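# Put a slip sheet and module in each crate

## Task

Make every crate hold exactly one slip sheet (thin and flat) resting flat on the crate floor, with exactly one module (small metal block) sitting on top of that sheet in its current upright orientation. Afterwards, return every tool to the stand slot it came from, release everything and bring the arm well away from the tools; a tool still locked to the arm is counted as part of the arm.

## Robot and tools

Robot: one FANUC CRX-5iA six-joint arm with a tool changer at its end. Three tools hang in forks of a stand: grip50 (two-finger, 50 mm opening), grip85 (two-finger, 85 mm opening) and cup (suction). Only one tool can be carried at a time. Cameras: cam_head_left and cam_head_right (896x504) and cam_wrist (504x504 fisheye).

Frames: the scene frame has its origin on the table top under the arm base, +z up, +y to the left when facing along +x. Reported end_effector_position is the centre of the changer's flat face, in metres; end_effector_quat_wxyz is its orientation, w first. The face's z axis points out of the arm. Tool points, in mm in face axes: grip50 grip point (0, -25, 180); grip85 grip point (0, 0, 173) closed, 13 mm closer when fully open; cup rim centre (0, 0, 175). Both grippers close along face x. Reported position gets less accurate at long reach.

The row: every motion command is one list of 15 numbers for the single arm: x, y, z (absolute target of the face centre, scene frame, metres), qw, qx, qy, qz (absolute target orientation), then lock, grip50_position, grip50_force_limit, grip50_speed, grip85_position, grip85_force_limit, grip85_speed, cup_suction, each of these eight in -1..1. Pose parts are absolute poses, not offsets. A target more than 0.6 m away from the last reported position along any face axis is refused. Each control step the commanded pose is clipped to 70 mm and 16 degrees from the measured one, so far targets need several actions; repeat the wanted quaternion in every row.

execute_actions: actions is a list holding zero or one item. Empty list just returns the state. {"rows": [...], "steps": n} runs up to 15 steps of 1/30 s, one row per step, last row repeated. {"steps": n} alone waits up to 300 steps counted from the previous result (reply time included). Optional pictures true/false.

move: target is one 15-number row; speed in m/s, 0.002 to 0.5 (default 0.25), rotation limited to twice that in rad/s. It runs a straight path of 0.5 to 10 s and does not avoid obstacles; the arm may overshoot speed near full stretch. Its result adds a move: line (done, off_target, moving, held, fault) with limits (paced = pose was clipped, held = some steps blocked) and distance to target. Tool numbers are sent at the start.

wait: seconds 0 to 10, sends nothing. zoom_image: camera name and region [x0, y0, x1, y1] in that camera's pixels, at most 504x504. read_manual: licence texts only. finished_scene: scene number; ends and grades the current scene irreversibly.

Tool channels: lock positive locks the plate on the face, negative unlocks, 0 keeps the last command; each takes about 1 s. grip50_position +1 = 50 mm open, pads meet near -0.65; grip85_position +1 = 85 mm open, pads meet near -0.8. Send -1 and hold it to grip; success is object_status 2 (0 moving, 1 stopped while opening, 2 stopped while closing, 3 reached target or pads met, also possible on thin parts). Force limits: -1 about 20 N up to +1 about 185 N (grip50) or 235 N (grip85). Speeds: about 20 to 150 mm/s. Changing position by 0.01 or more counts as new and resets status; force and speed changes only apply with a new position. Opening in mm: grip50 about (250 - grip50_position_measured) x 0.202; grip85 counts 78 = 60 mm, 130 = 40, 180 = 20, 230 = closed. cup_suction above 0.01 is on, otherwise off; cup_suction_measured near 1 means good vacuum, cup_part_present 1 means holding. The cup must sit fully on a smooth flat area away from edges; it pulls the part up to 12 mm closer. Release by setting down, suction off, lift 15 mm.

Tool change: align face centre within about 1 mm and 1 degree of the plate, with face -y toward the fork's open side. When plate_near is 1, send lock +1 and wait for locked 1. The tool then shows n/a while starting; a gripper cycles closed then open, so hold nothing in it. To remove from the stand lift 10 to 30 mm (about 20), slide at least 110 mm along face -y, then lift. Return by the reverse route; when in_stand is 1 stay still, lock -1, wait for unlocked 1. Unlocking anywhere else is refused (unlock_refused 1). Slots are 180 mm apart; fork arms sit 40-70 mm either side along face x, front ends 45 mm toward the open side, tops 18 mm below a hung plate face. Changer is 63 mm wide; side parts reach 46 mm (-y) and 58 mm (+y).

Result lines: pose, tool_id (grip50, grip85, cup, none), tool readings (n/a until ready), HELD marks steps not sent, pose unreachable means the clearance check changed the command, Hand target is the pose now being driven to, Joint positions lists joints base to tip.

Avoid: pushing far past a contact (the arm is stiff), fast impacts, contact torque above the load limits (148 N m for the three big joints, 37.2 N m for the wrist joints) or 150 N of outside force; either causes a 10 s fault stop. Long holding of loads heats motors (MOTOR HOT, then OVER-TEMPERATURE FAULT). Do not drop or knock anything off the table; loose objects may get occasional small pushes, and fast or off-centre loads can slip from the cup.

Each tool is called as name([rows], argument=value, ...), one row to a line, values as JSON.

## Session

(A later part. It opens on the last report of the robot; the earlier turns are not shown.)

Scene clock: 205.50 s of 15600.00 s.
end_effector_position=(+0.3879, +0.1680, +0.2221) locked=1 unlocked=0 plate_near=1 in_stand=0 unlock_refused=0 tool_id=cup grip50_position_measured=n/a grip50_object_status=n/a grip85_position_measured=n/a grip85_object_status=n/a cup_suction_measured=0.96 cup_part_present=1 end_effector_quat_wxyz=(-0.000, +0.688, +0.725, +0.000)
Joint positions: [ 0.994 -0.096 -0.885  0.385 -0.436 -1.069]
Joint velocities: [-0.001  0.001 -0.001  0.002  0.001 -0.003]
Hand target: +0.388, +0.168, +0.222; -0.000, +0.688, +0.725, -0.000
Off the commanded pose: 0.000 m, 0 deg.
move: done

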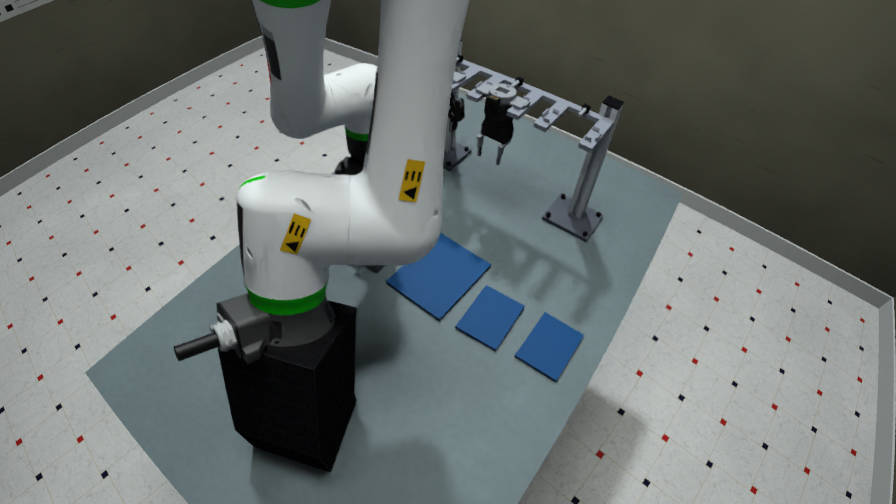

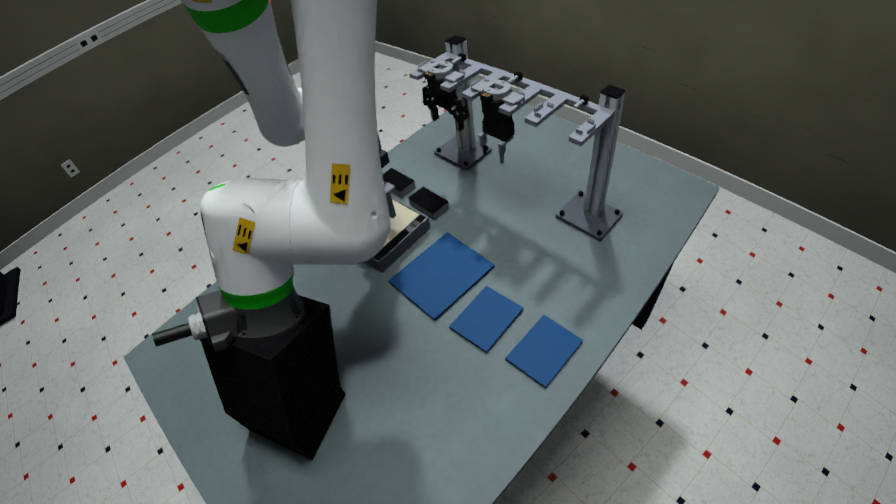

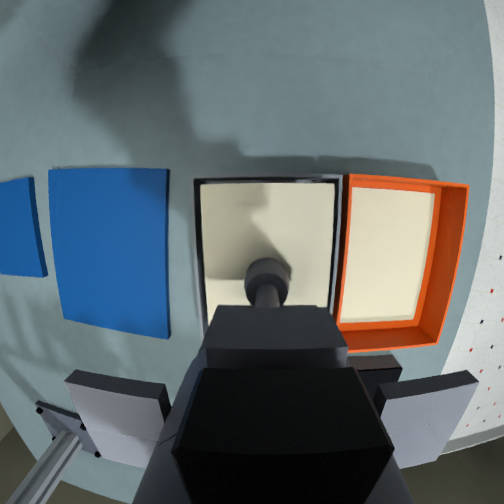

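move(target=[0.392,0.169,0.215,0,0.682,0.7314,0,0,1,0,0,1,-0.4,0.5,1], speed=0.05)

move(target=[0.392,0.169,0.174,0,0.682,0.7314,0,0,1,0,0,1,-0.4,0.5,1], speed=0.05)

move(target=[0.392,0.169,0.178,0,0.682,0.7314,0,0,1,0,0,1,-0.4,0.5,0], speed=0.005)

move(target=[0.392,0.169,0.27,0,0.682,0.7314,0,0,1,0,0,1,-0.4,0.5,0], speed=0.1)

move(target=[0.554,-0.159,0.381,0,0.711,0.7031,0,0,1,0,0,1,-0.4,0.5,0])

move(target=[0.684,-0.1606,0.381,0,0.711,0.7031,0,0,1,0,0,1,-0.4,0.5,0], speed=0.08)

move(target=[0.684,-0.1606,0.361,0,0.711,0.7031,0,0,1,0,0,1,-0.4,0.5,0], speed=0.02)

execute_actions([
  {"rows":[[0.684,-0.1606,0.361,0,0.711,0.7031,0,-1,1,0,0,1,-0.4,0.5,0]],"steps":15},
], pictures=false)

execute_actions([
  {"steps":30},
], pictures=false)

Scene clock: 221.43 s of 15600.00 s.
end_effector_position=(+0.3920, +0.1690, +0.2150) locked=1 unlocked=0 plate_near=1 in_stand=0 unlock_refused=0 tool_id=cup grip50_position_measured=n/a grip50_object_status=n/a grip85_position_measured=n/a grip85_object_status=n/a cup_suction_measured=0.96 cup_part_present=1 end_effector_quat_wxyz=(-0.000, +0.682, +0.731, -0.000)
Joint positions: [ 0.982 -0.067 -0.875  0.393 -0.415 -1.051]
Joint velocities: [ 0.     0.    -0.     0.     0.001 -0.001]
Hand target: +0.392, +0.169, +0.215; -0.000, +0.682, +0.731, -0.000
Off the commanded pose: 0.000 m, 0 deg.
move: done

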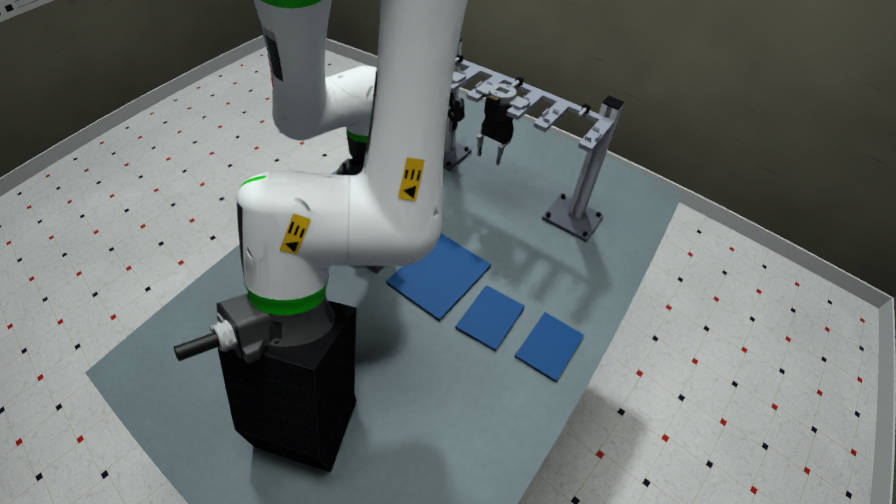

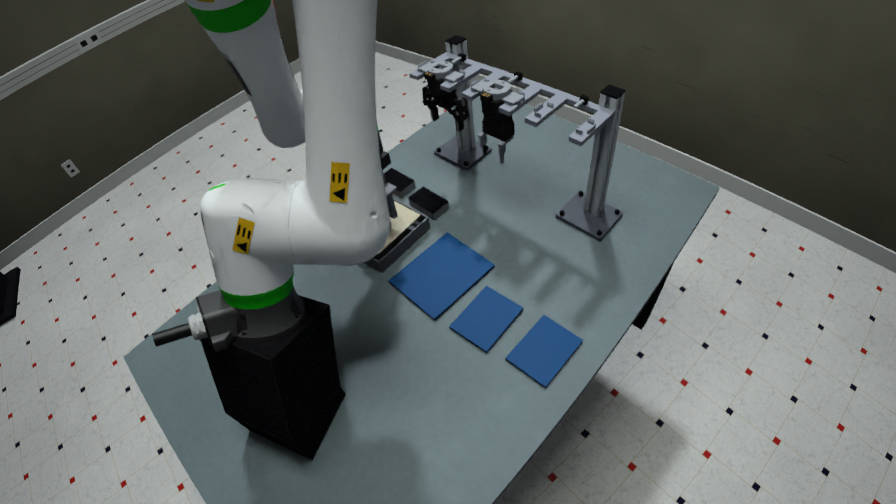

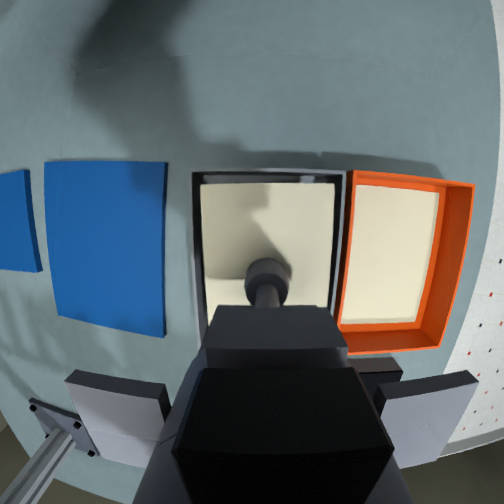

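Scene clock: 222.57 s of 15600.00 s.
end_effector_position=(+0.3919, +0.1690, +0.1741) locked=1 unlocked=0 plate_near=1 in_stand=0 unlock_refused=0 tool_id=cup grip50_position_measured=n/a grip50_object_status=n/a grip85_position_measured=n/a grip85_object_status=n/a cup_suction_measured=0.96 cup_part_present=1 end_effector_quat_wxyz=(-0.000, +0.682, +0.731, +0.000)
Joint positions: [ 0.933  0.061 -0.904  0.555 -0.261 -1.182]
Joint velocities: [-0.002  0.001 -0.003  0.013  0.004 -0.012]
Hand target: +0.392, +0.169, +0.174; -0.000, +0.682, +0.731, +0.000
Off the commanded pose: 0.000 m, 0 deg.
move: done

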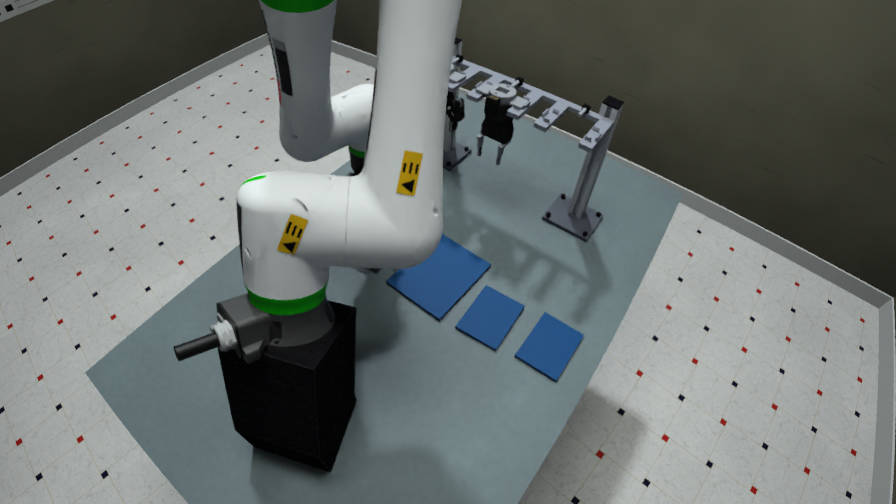

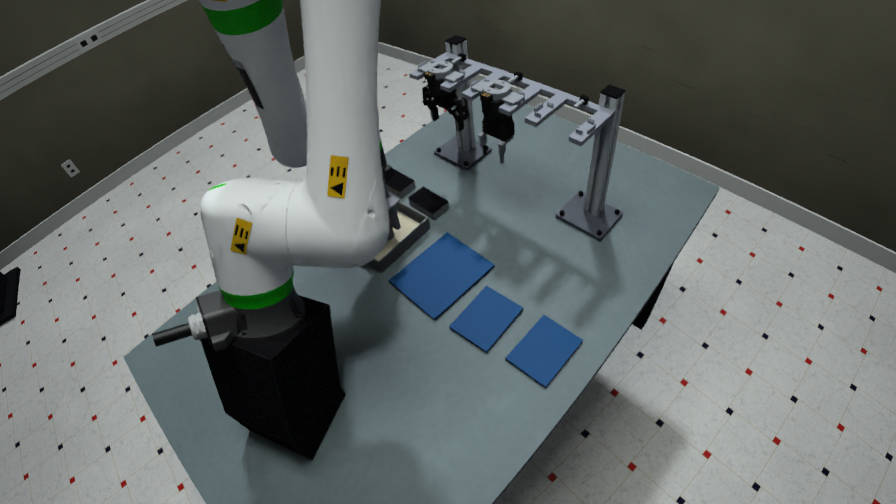

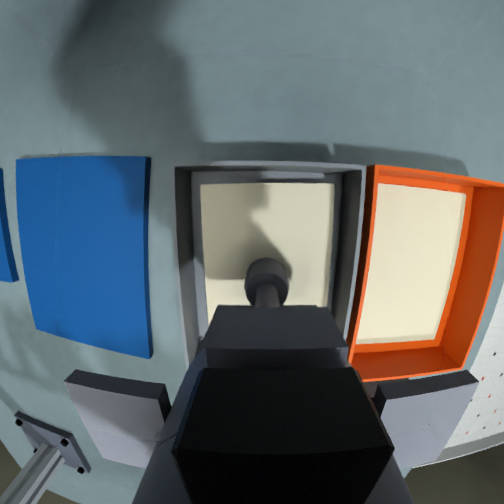

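Scene clock: 223.57 s of 15600.00 s.
end_effector_position=(+0.3920, +0.1690, +0.1780) locked=1 unlocked=0 plate_near=1 in_stand=0 unlock_refused=0 tool_id=cup grip50_position_measured=n/a grip50_object_status=n/a grip85_position_measured=n/a grip85_object_status=n/a cup_suction_measured=0.01 cup_part_present=0 end_effector_quat_wxyz=(+0.000, +0.682, +0.731, -0.000)
Joint positions: [ 0.939  0.049 -0.9    0.533 -0.277 -1.164]
Joint velocities: [ 0.001 -0.001  0.001 -0.001 -0.     0.001]
Hand target: +0.392, +0.169, +0.178; +0.000, +0.682, +0.731, -0.000
Off the commanded pose: 0.000 m, 0 deg.
move: done

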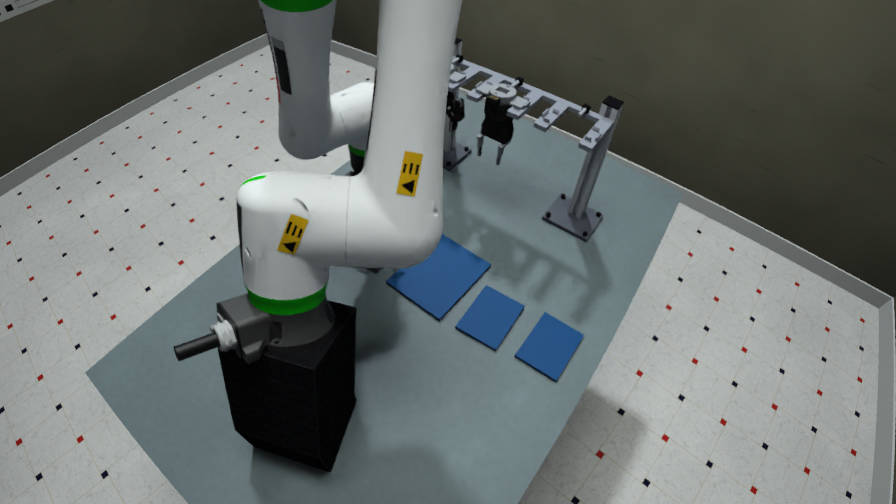

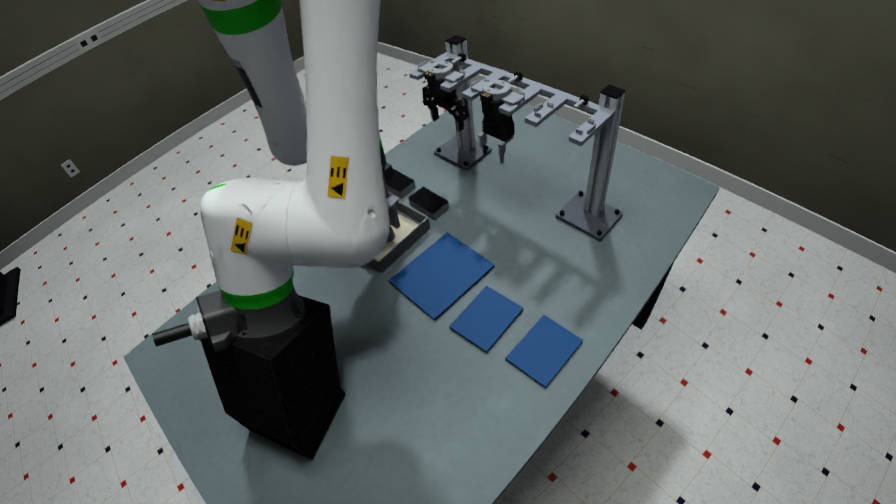

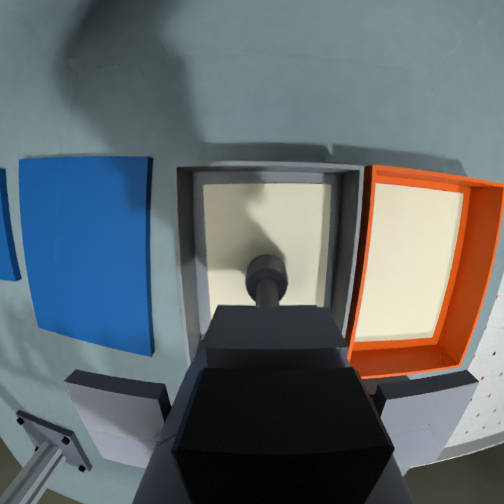

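Scene clock: 224.83 s of 15600.00 s.
end_effector_position=(+0.3922, +0.1690, +0.2698) locked=1 unlocked=0 plate_near=1 in_stand=0 unlock_refused=0 tool_id=cup grip50_position_measured=n/a grip50_object_status=n/a grip85_position_measured=n/a grip85_object_status=n/a cup_suction_measured=0.01 cup_part_present=0 end_effector_quat_wxyz=(+0.000, +0.682, +0.731, -0.000)
Joint positions: [ 1.026 -0.228 -0.844  0.304 -0.608 -0.982]
Joint velocities: [ 0.001 -0.001 -0.    -0.    -0.001  0.001]
Hand target: +0.392, +0.169, +0.270; +0.000, +0.682, +0.731, -0.000
Off the commanded pose: 0.000 m, 0 deg.
move: done

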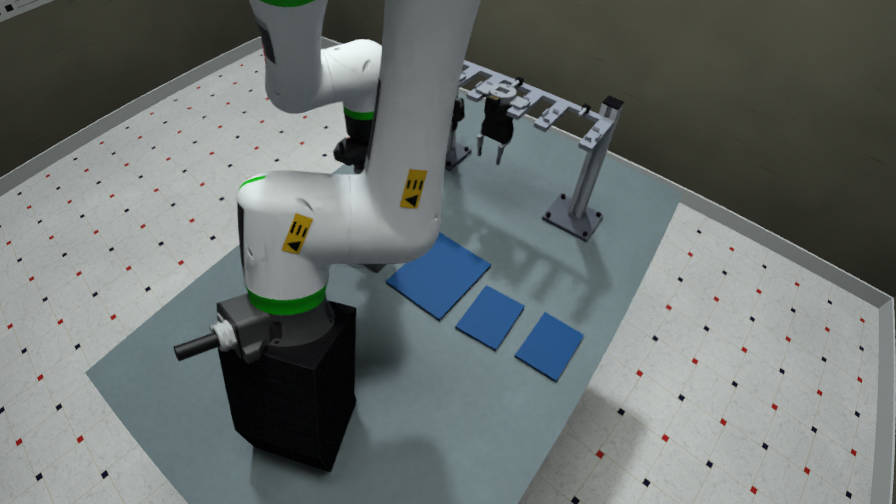

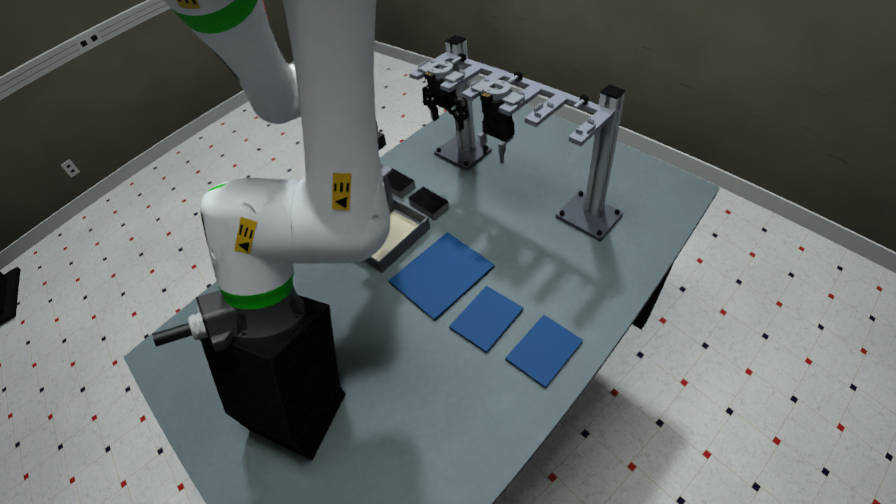

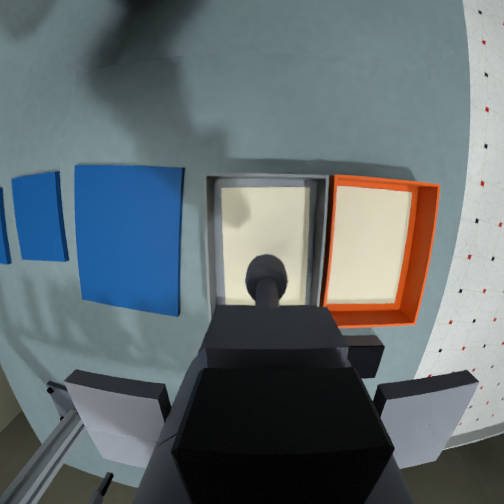

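Scene clock: 226.80 s of 15600.00 s.
end_effector_position=(+0.5525, -0.1585, +0.3812) locked=1 unlocked=0 plate_near=1 in_stand=0 unlock_refused=0 tool_id=cup grip50_position_measured=n/a grip50_object_status=n/a grip85_position_measured=n/a grip85_object_status=n/a cup_suction_measured=0.01 cup_part_present=0 end_effector_quat_wxyz=(-0.002, +0.712, +0.702, -0.000)
Joint positions: [-0.034  0.056 -0.132 -0.265 -1.065  0.308]
Joint velocities: [ 0.     0.001  0.001 -0.    -0.001  0.001]
Hand target: +0.553, -0.159, +0.381; -0.002, +0.712, +0.702, -0.000
Off the commanded pose: 0.002 m, 0 deg.
move: done

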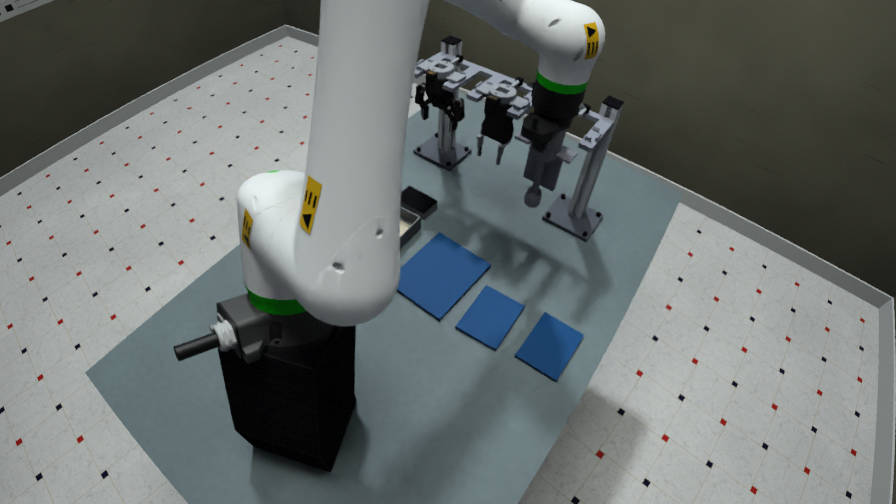

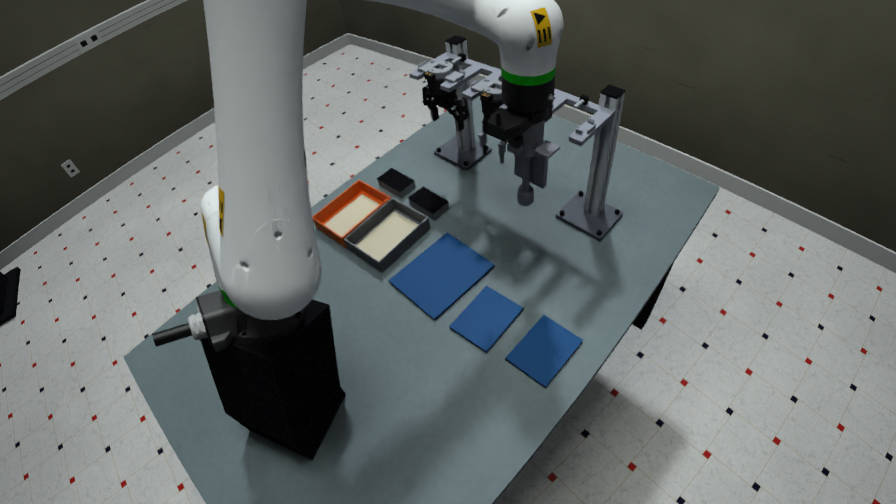

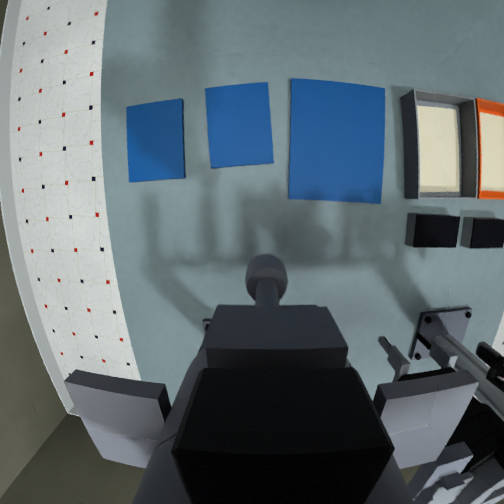

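Scene clock: 228.77 s of 15600.00 s.
end_effector_position=(+0.6841, -0.1610, +0.3809) locked=1 unlocked=0 plate_near=1 in_stand=0 unlock_refused=0 tool_id=cup grip50_position_measured=n/a grip50_object_status=n/a grip85_position_measured=n/a grip85_object_status=n/a cup_suction_measured=0.01 cup_part_present=0 end_effector_quat_wxyz=(+0.000, +0.711, +0.703, -0.000)
Joint positions: [ 0.008  0.312  0.27  -0.231 -1.193  0.224]
Joint velocities: [-0.     0.001  0.002 -0.    -0.001 -0.001]
Hand target: +0.684, -0.161, +0.381; +0.000, +0.711, +0.703, -0.000
Off the commanded pose: 0.000 m, 0 deg.
move: done

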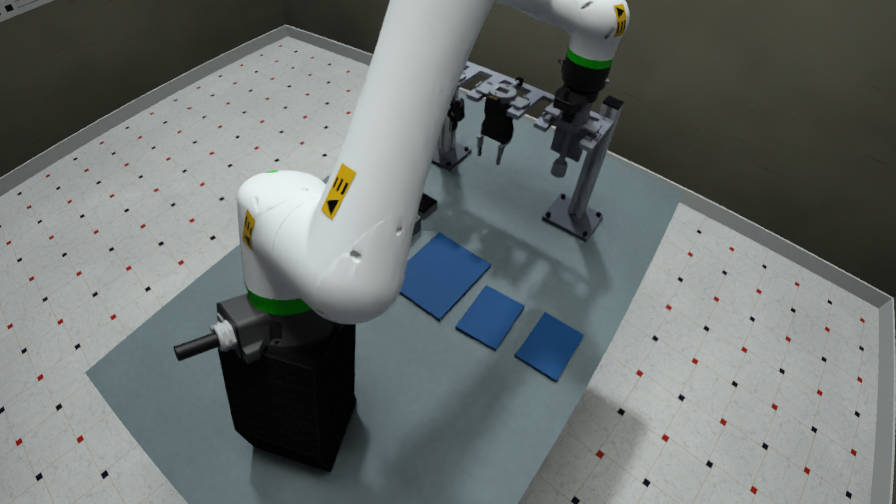

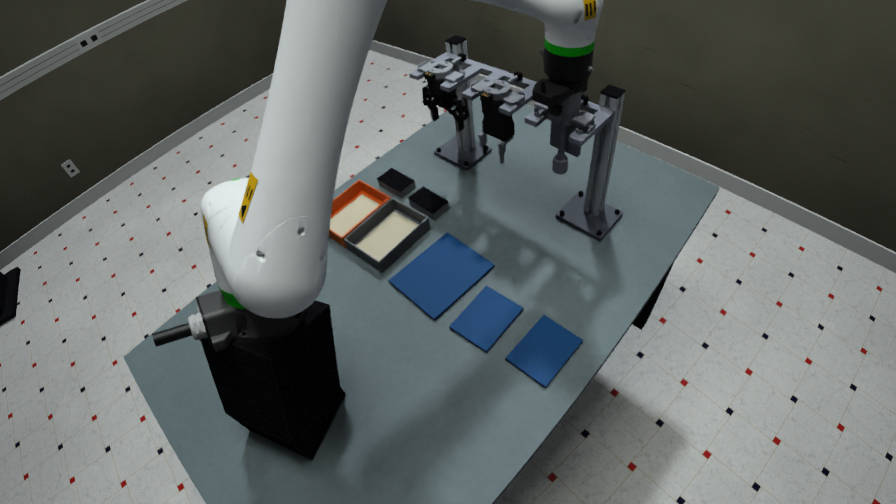

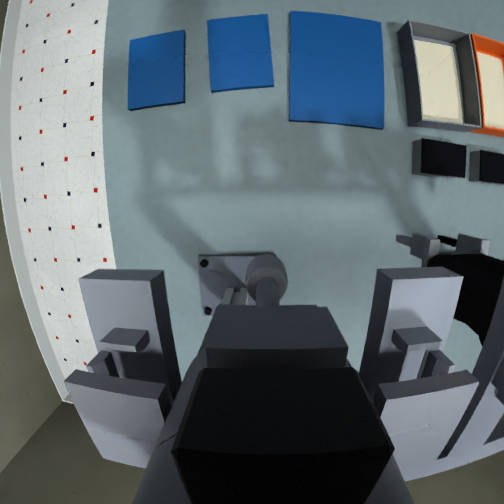

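Scene clock: 230.00 s of 15600.00 s.
end_effector_position=(+0.6840, -0.1606, +0.3611) locked=1 unlocked=0 plate_near=1 in_stand=1 unlock_refused=0 tool_id=cup grip50_position_measured=n/a grip50_object_status=n/a grip85_position_measured=n/a grip85_object_status=n/a cup_suction_measured=0.01 cup_part_present=0 end_effector_quat_wxyz=(+0.000, +0.711, +0.703, +0.000)
Joint positions: [ 0.016  0.331  0.253 -0.232 -1.155  0.225]
Joint velocities: [ 0.001  0.002 -0.     0.     0.     0.   ]
Hand target: +0.684, -0.161, +0.361; -0.000, +0.711, +0.703, +0.000
Off the commanded pose: 0.000 m, 0 deg.
move: done

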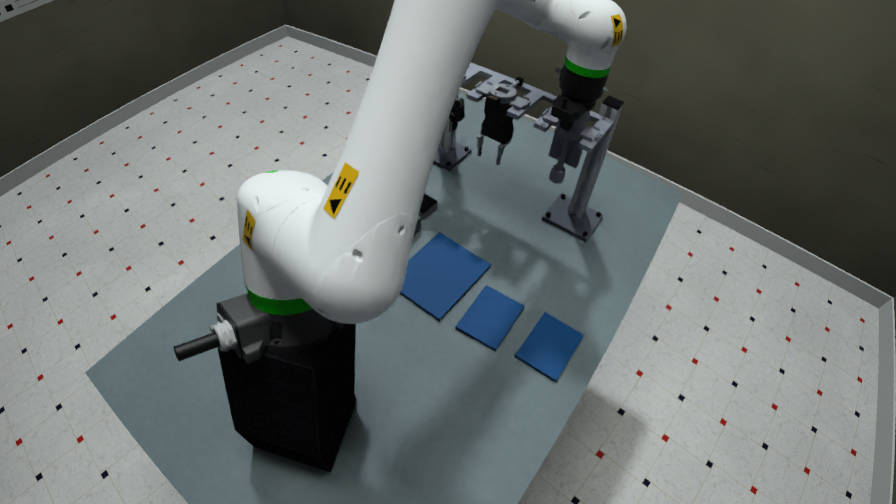

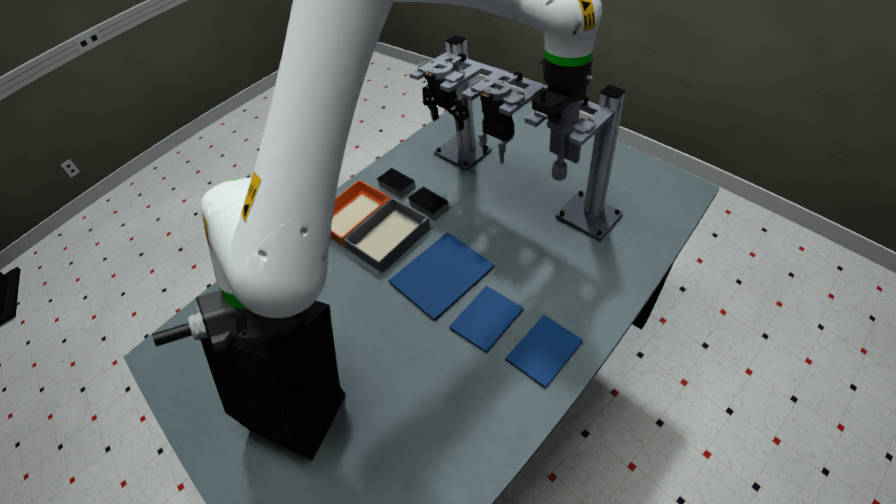

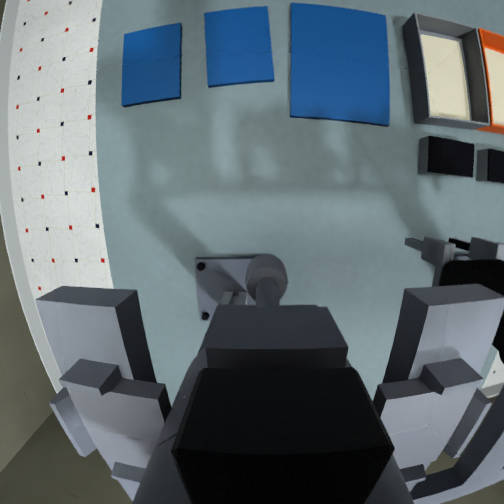

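Scene clock: 230.50 s of 15600.00 s.
end_effector_position=(+0.6840, -0.1606, +0.3610) locked=0 unlocked=0 plate_near=1 in_stand=1 unlock_refused=0 tool_id=none grip50_position_measured=n/a grip50_object_status=n/a grip85_position_measured=n/a grip85_object_status=n/a cup_suction_measured=n/a cup_part_present=n/a end_effector_quat_wxyz=(-0.000, +0.711, +0.703, +0.000)
Joint positions: [ 0.016  0.331  0.253 -0.232 -1.155  0.225]
Joint velocities: [ 0.     0.     0.001 -0.     0.     0.   ]
Hand target: +0.684, -0.161, +0.361; -0.000, +0.711, +0.703, +0.000
Off the commanded pose: 0.000 m, 0 deg.
Steps of this call (steps 1 to 15: all 15 steps of this action). Readings (end_effector_position | what the end effector reports):
1: (+0.6840, -0.1606, +0.3610) | locked=1 unlocked=0 plate_near=1 in_stand=1 unlock_refused=0 tool_id=cup grip50_position_measured=n/a grip50_object_status=n/a grip85_position_measured=n/a grip85_object_status=n/a cup_suction_measured=0.01 cup_part_present=0
2: (+0.6840, -0.1606, +0.3610) | locked=1 unlocked=0 plate_near=1 in_stand=1 unlock_refused=0 tool_id=cup grip50_position_measured=n/a grip50_object_status=n/a grip85_position_measured=n/a grip85_object_status=n/a cup_suction_measured=0.01 cup_part_present=0
4: (+0.6840, -0.1606, +0.3610) | locked=1 unlocked=0 plate_near=1 in_stand=1 unlock_refused=0 tool_id=cup grip50_position_measured=n/a grip50_object_status=n/a grip85_position_measured=n/a grip85_object_status=n/a cup_suction_measured=0.01 cup_part_present=0
8: (+0.6840, -0.1606, +0.3610) | locked=0 unlocked=0 plate_near=1 in_stand=1 unlock_refused=0 tool_id=none grip50_position_measured=n/a grip50_object_status=n/a grip85_position_measured=n/a grip85_object_status=n/a cup_suction_measured=n/a cup_part_present=n/a
15: the state above

Scene clock: 231.50 s of 15600.00 s.
end_effector_position=(+0.6840, -0.1606, +0.3610) locked=0 unlocked=1 plate_near=1 in_stand=1 unlock_refused=0 tool_id=none grip50_position_measured=n/a grip50_object_status=n/a grip85_position_measured=n/a grip85_object_status=n/a cup_suction_measured=n/a cup_part_present=n/a end_effector_quat_wxyz=(-0.000, +0.711, +0.703, -0.000)
Joint positions: [ 0.016  0.331  0.253 -0.232 -1.155  0.225]
Joint velocities: [ 0.  0. -0. -0. -0. -0.]
Hand target: +0.684, -0.161, +0.361; -0.000, +0.711, +0.703, +0.000
Off the commanded pose: 0.000 m, 0 deg.
Steps of this call (steps 1 to 30: nothing new was sent). Readings (end_effector_position | what the end effector reports):
1: (+0.6840, -0.1606, +0.3610) | locked=0 unlocked=0 plate_near=1 in_stand=1 unlock_refused=0 tool_id=none grip50_position_measured=n/a grip50_object_status=n/a grip85_position_measured=n/a grip85_object_status=n/a cup_suction_measured=n/a cup_part_present=n/a
2: (+0.6840, -0.1606, +0.3610) | locked=0 unlocked=0 plate_near=1 in_stand=1 unlock_refused=0 tool_id=none grip50_position_measured=n/a grip50_object_status=n/a grip85_position_measured=n/a grip85_object_status=n/a cup_suction_measured=n/a cup_part_present=n/a
4: (+0.6840, -0.1606, +0.3610) | locked=0 unlocked=0 plate_near=1 in_stand=1 unlock_refused=0 tool_id=none grip50_position_measured=n/a grip50_object_status=n/a grip85_position_measured=n/a grip85_object_status=n/a cup_suction_measured=n/a cup_part_present=n/a
8: (+0.6840, -0.1606, +0.3610) | locked=0 unlocked=0 plate_near=1 in_stand=1 unlock_refused=0 tool_id=none grip50_position_measured=n/a grip50_object_status=n/a grip85_position_measured=n/a grip85_object_status=n/a cup_suction_measured=n/a cup_part_present=n/a
30: the state above


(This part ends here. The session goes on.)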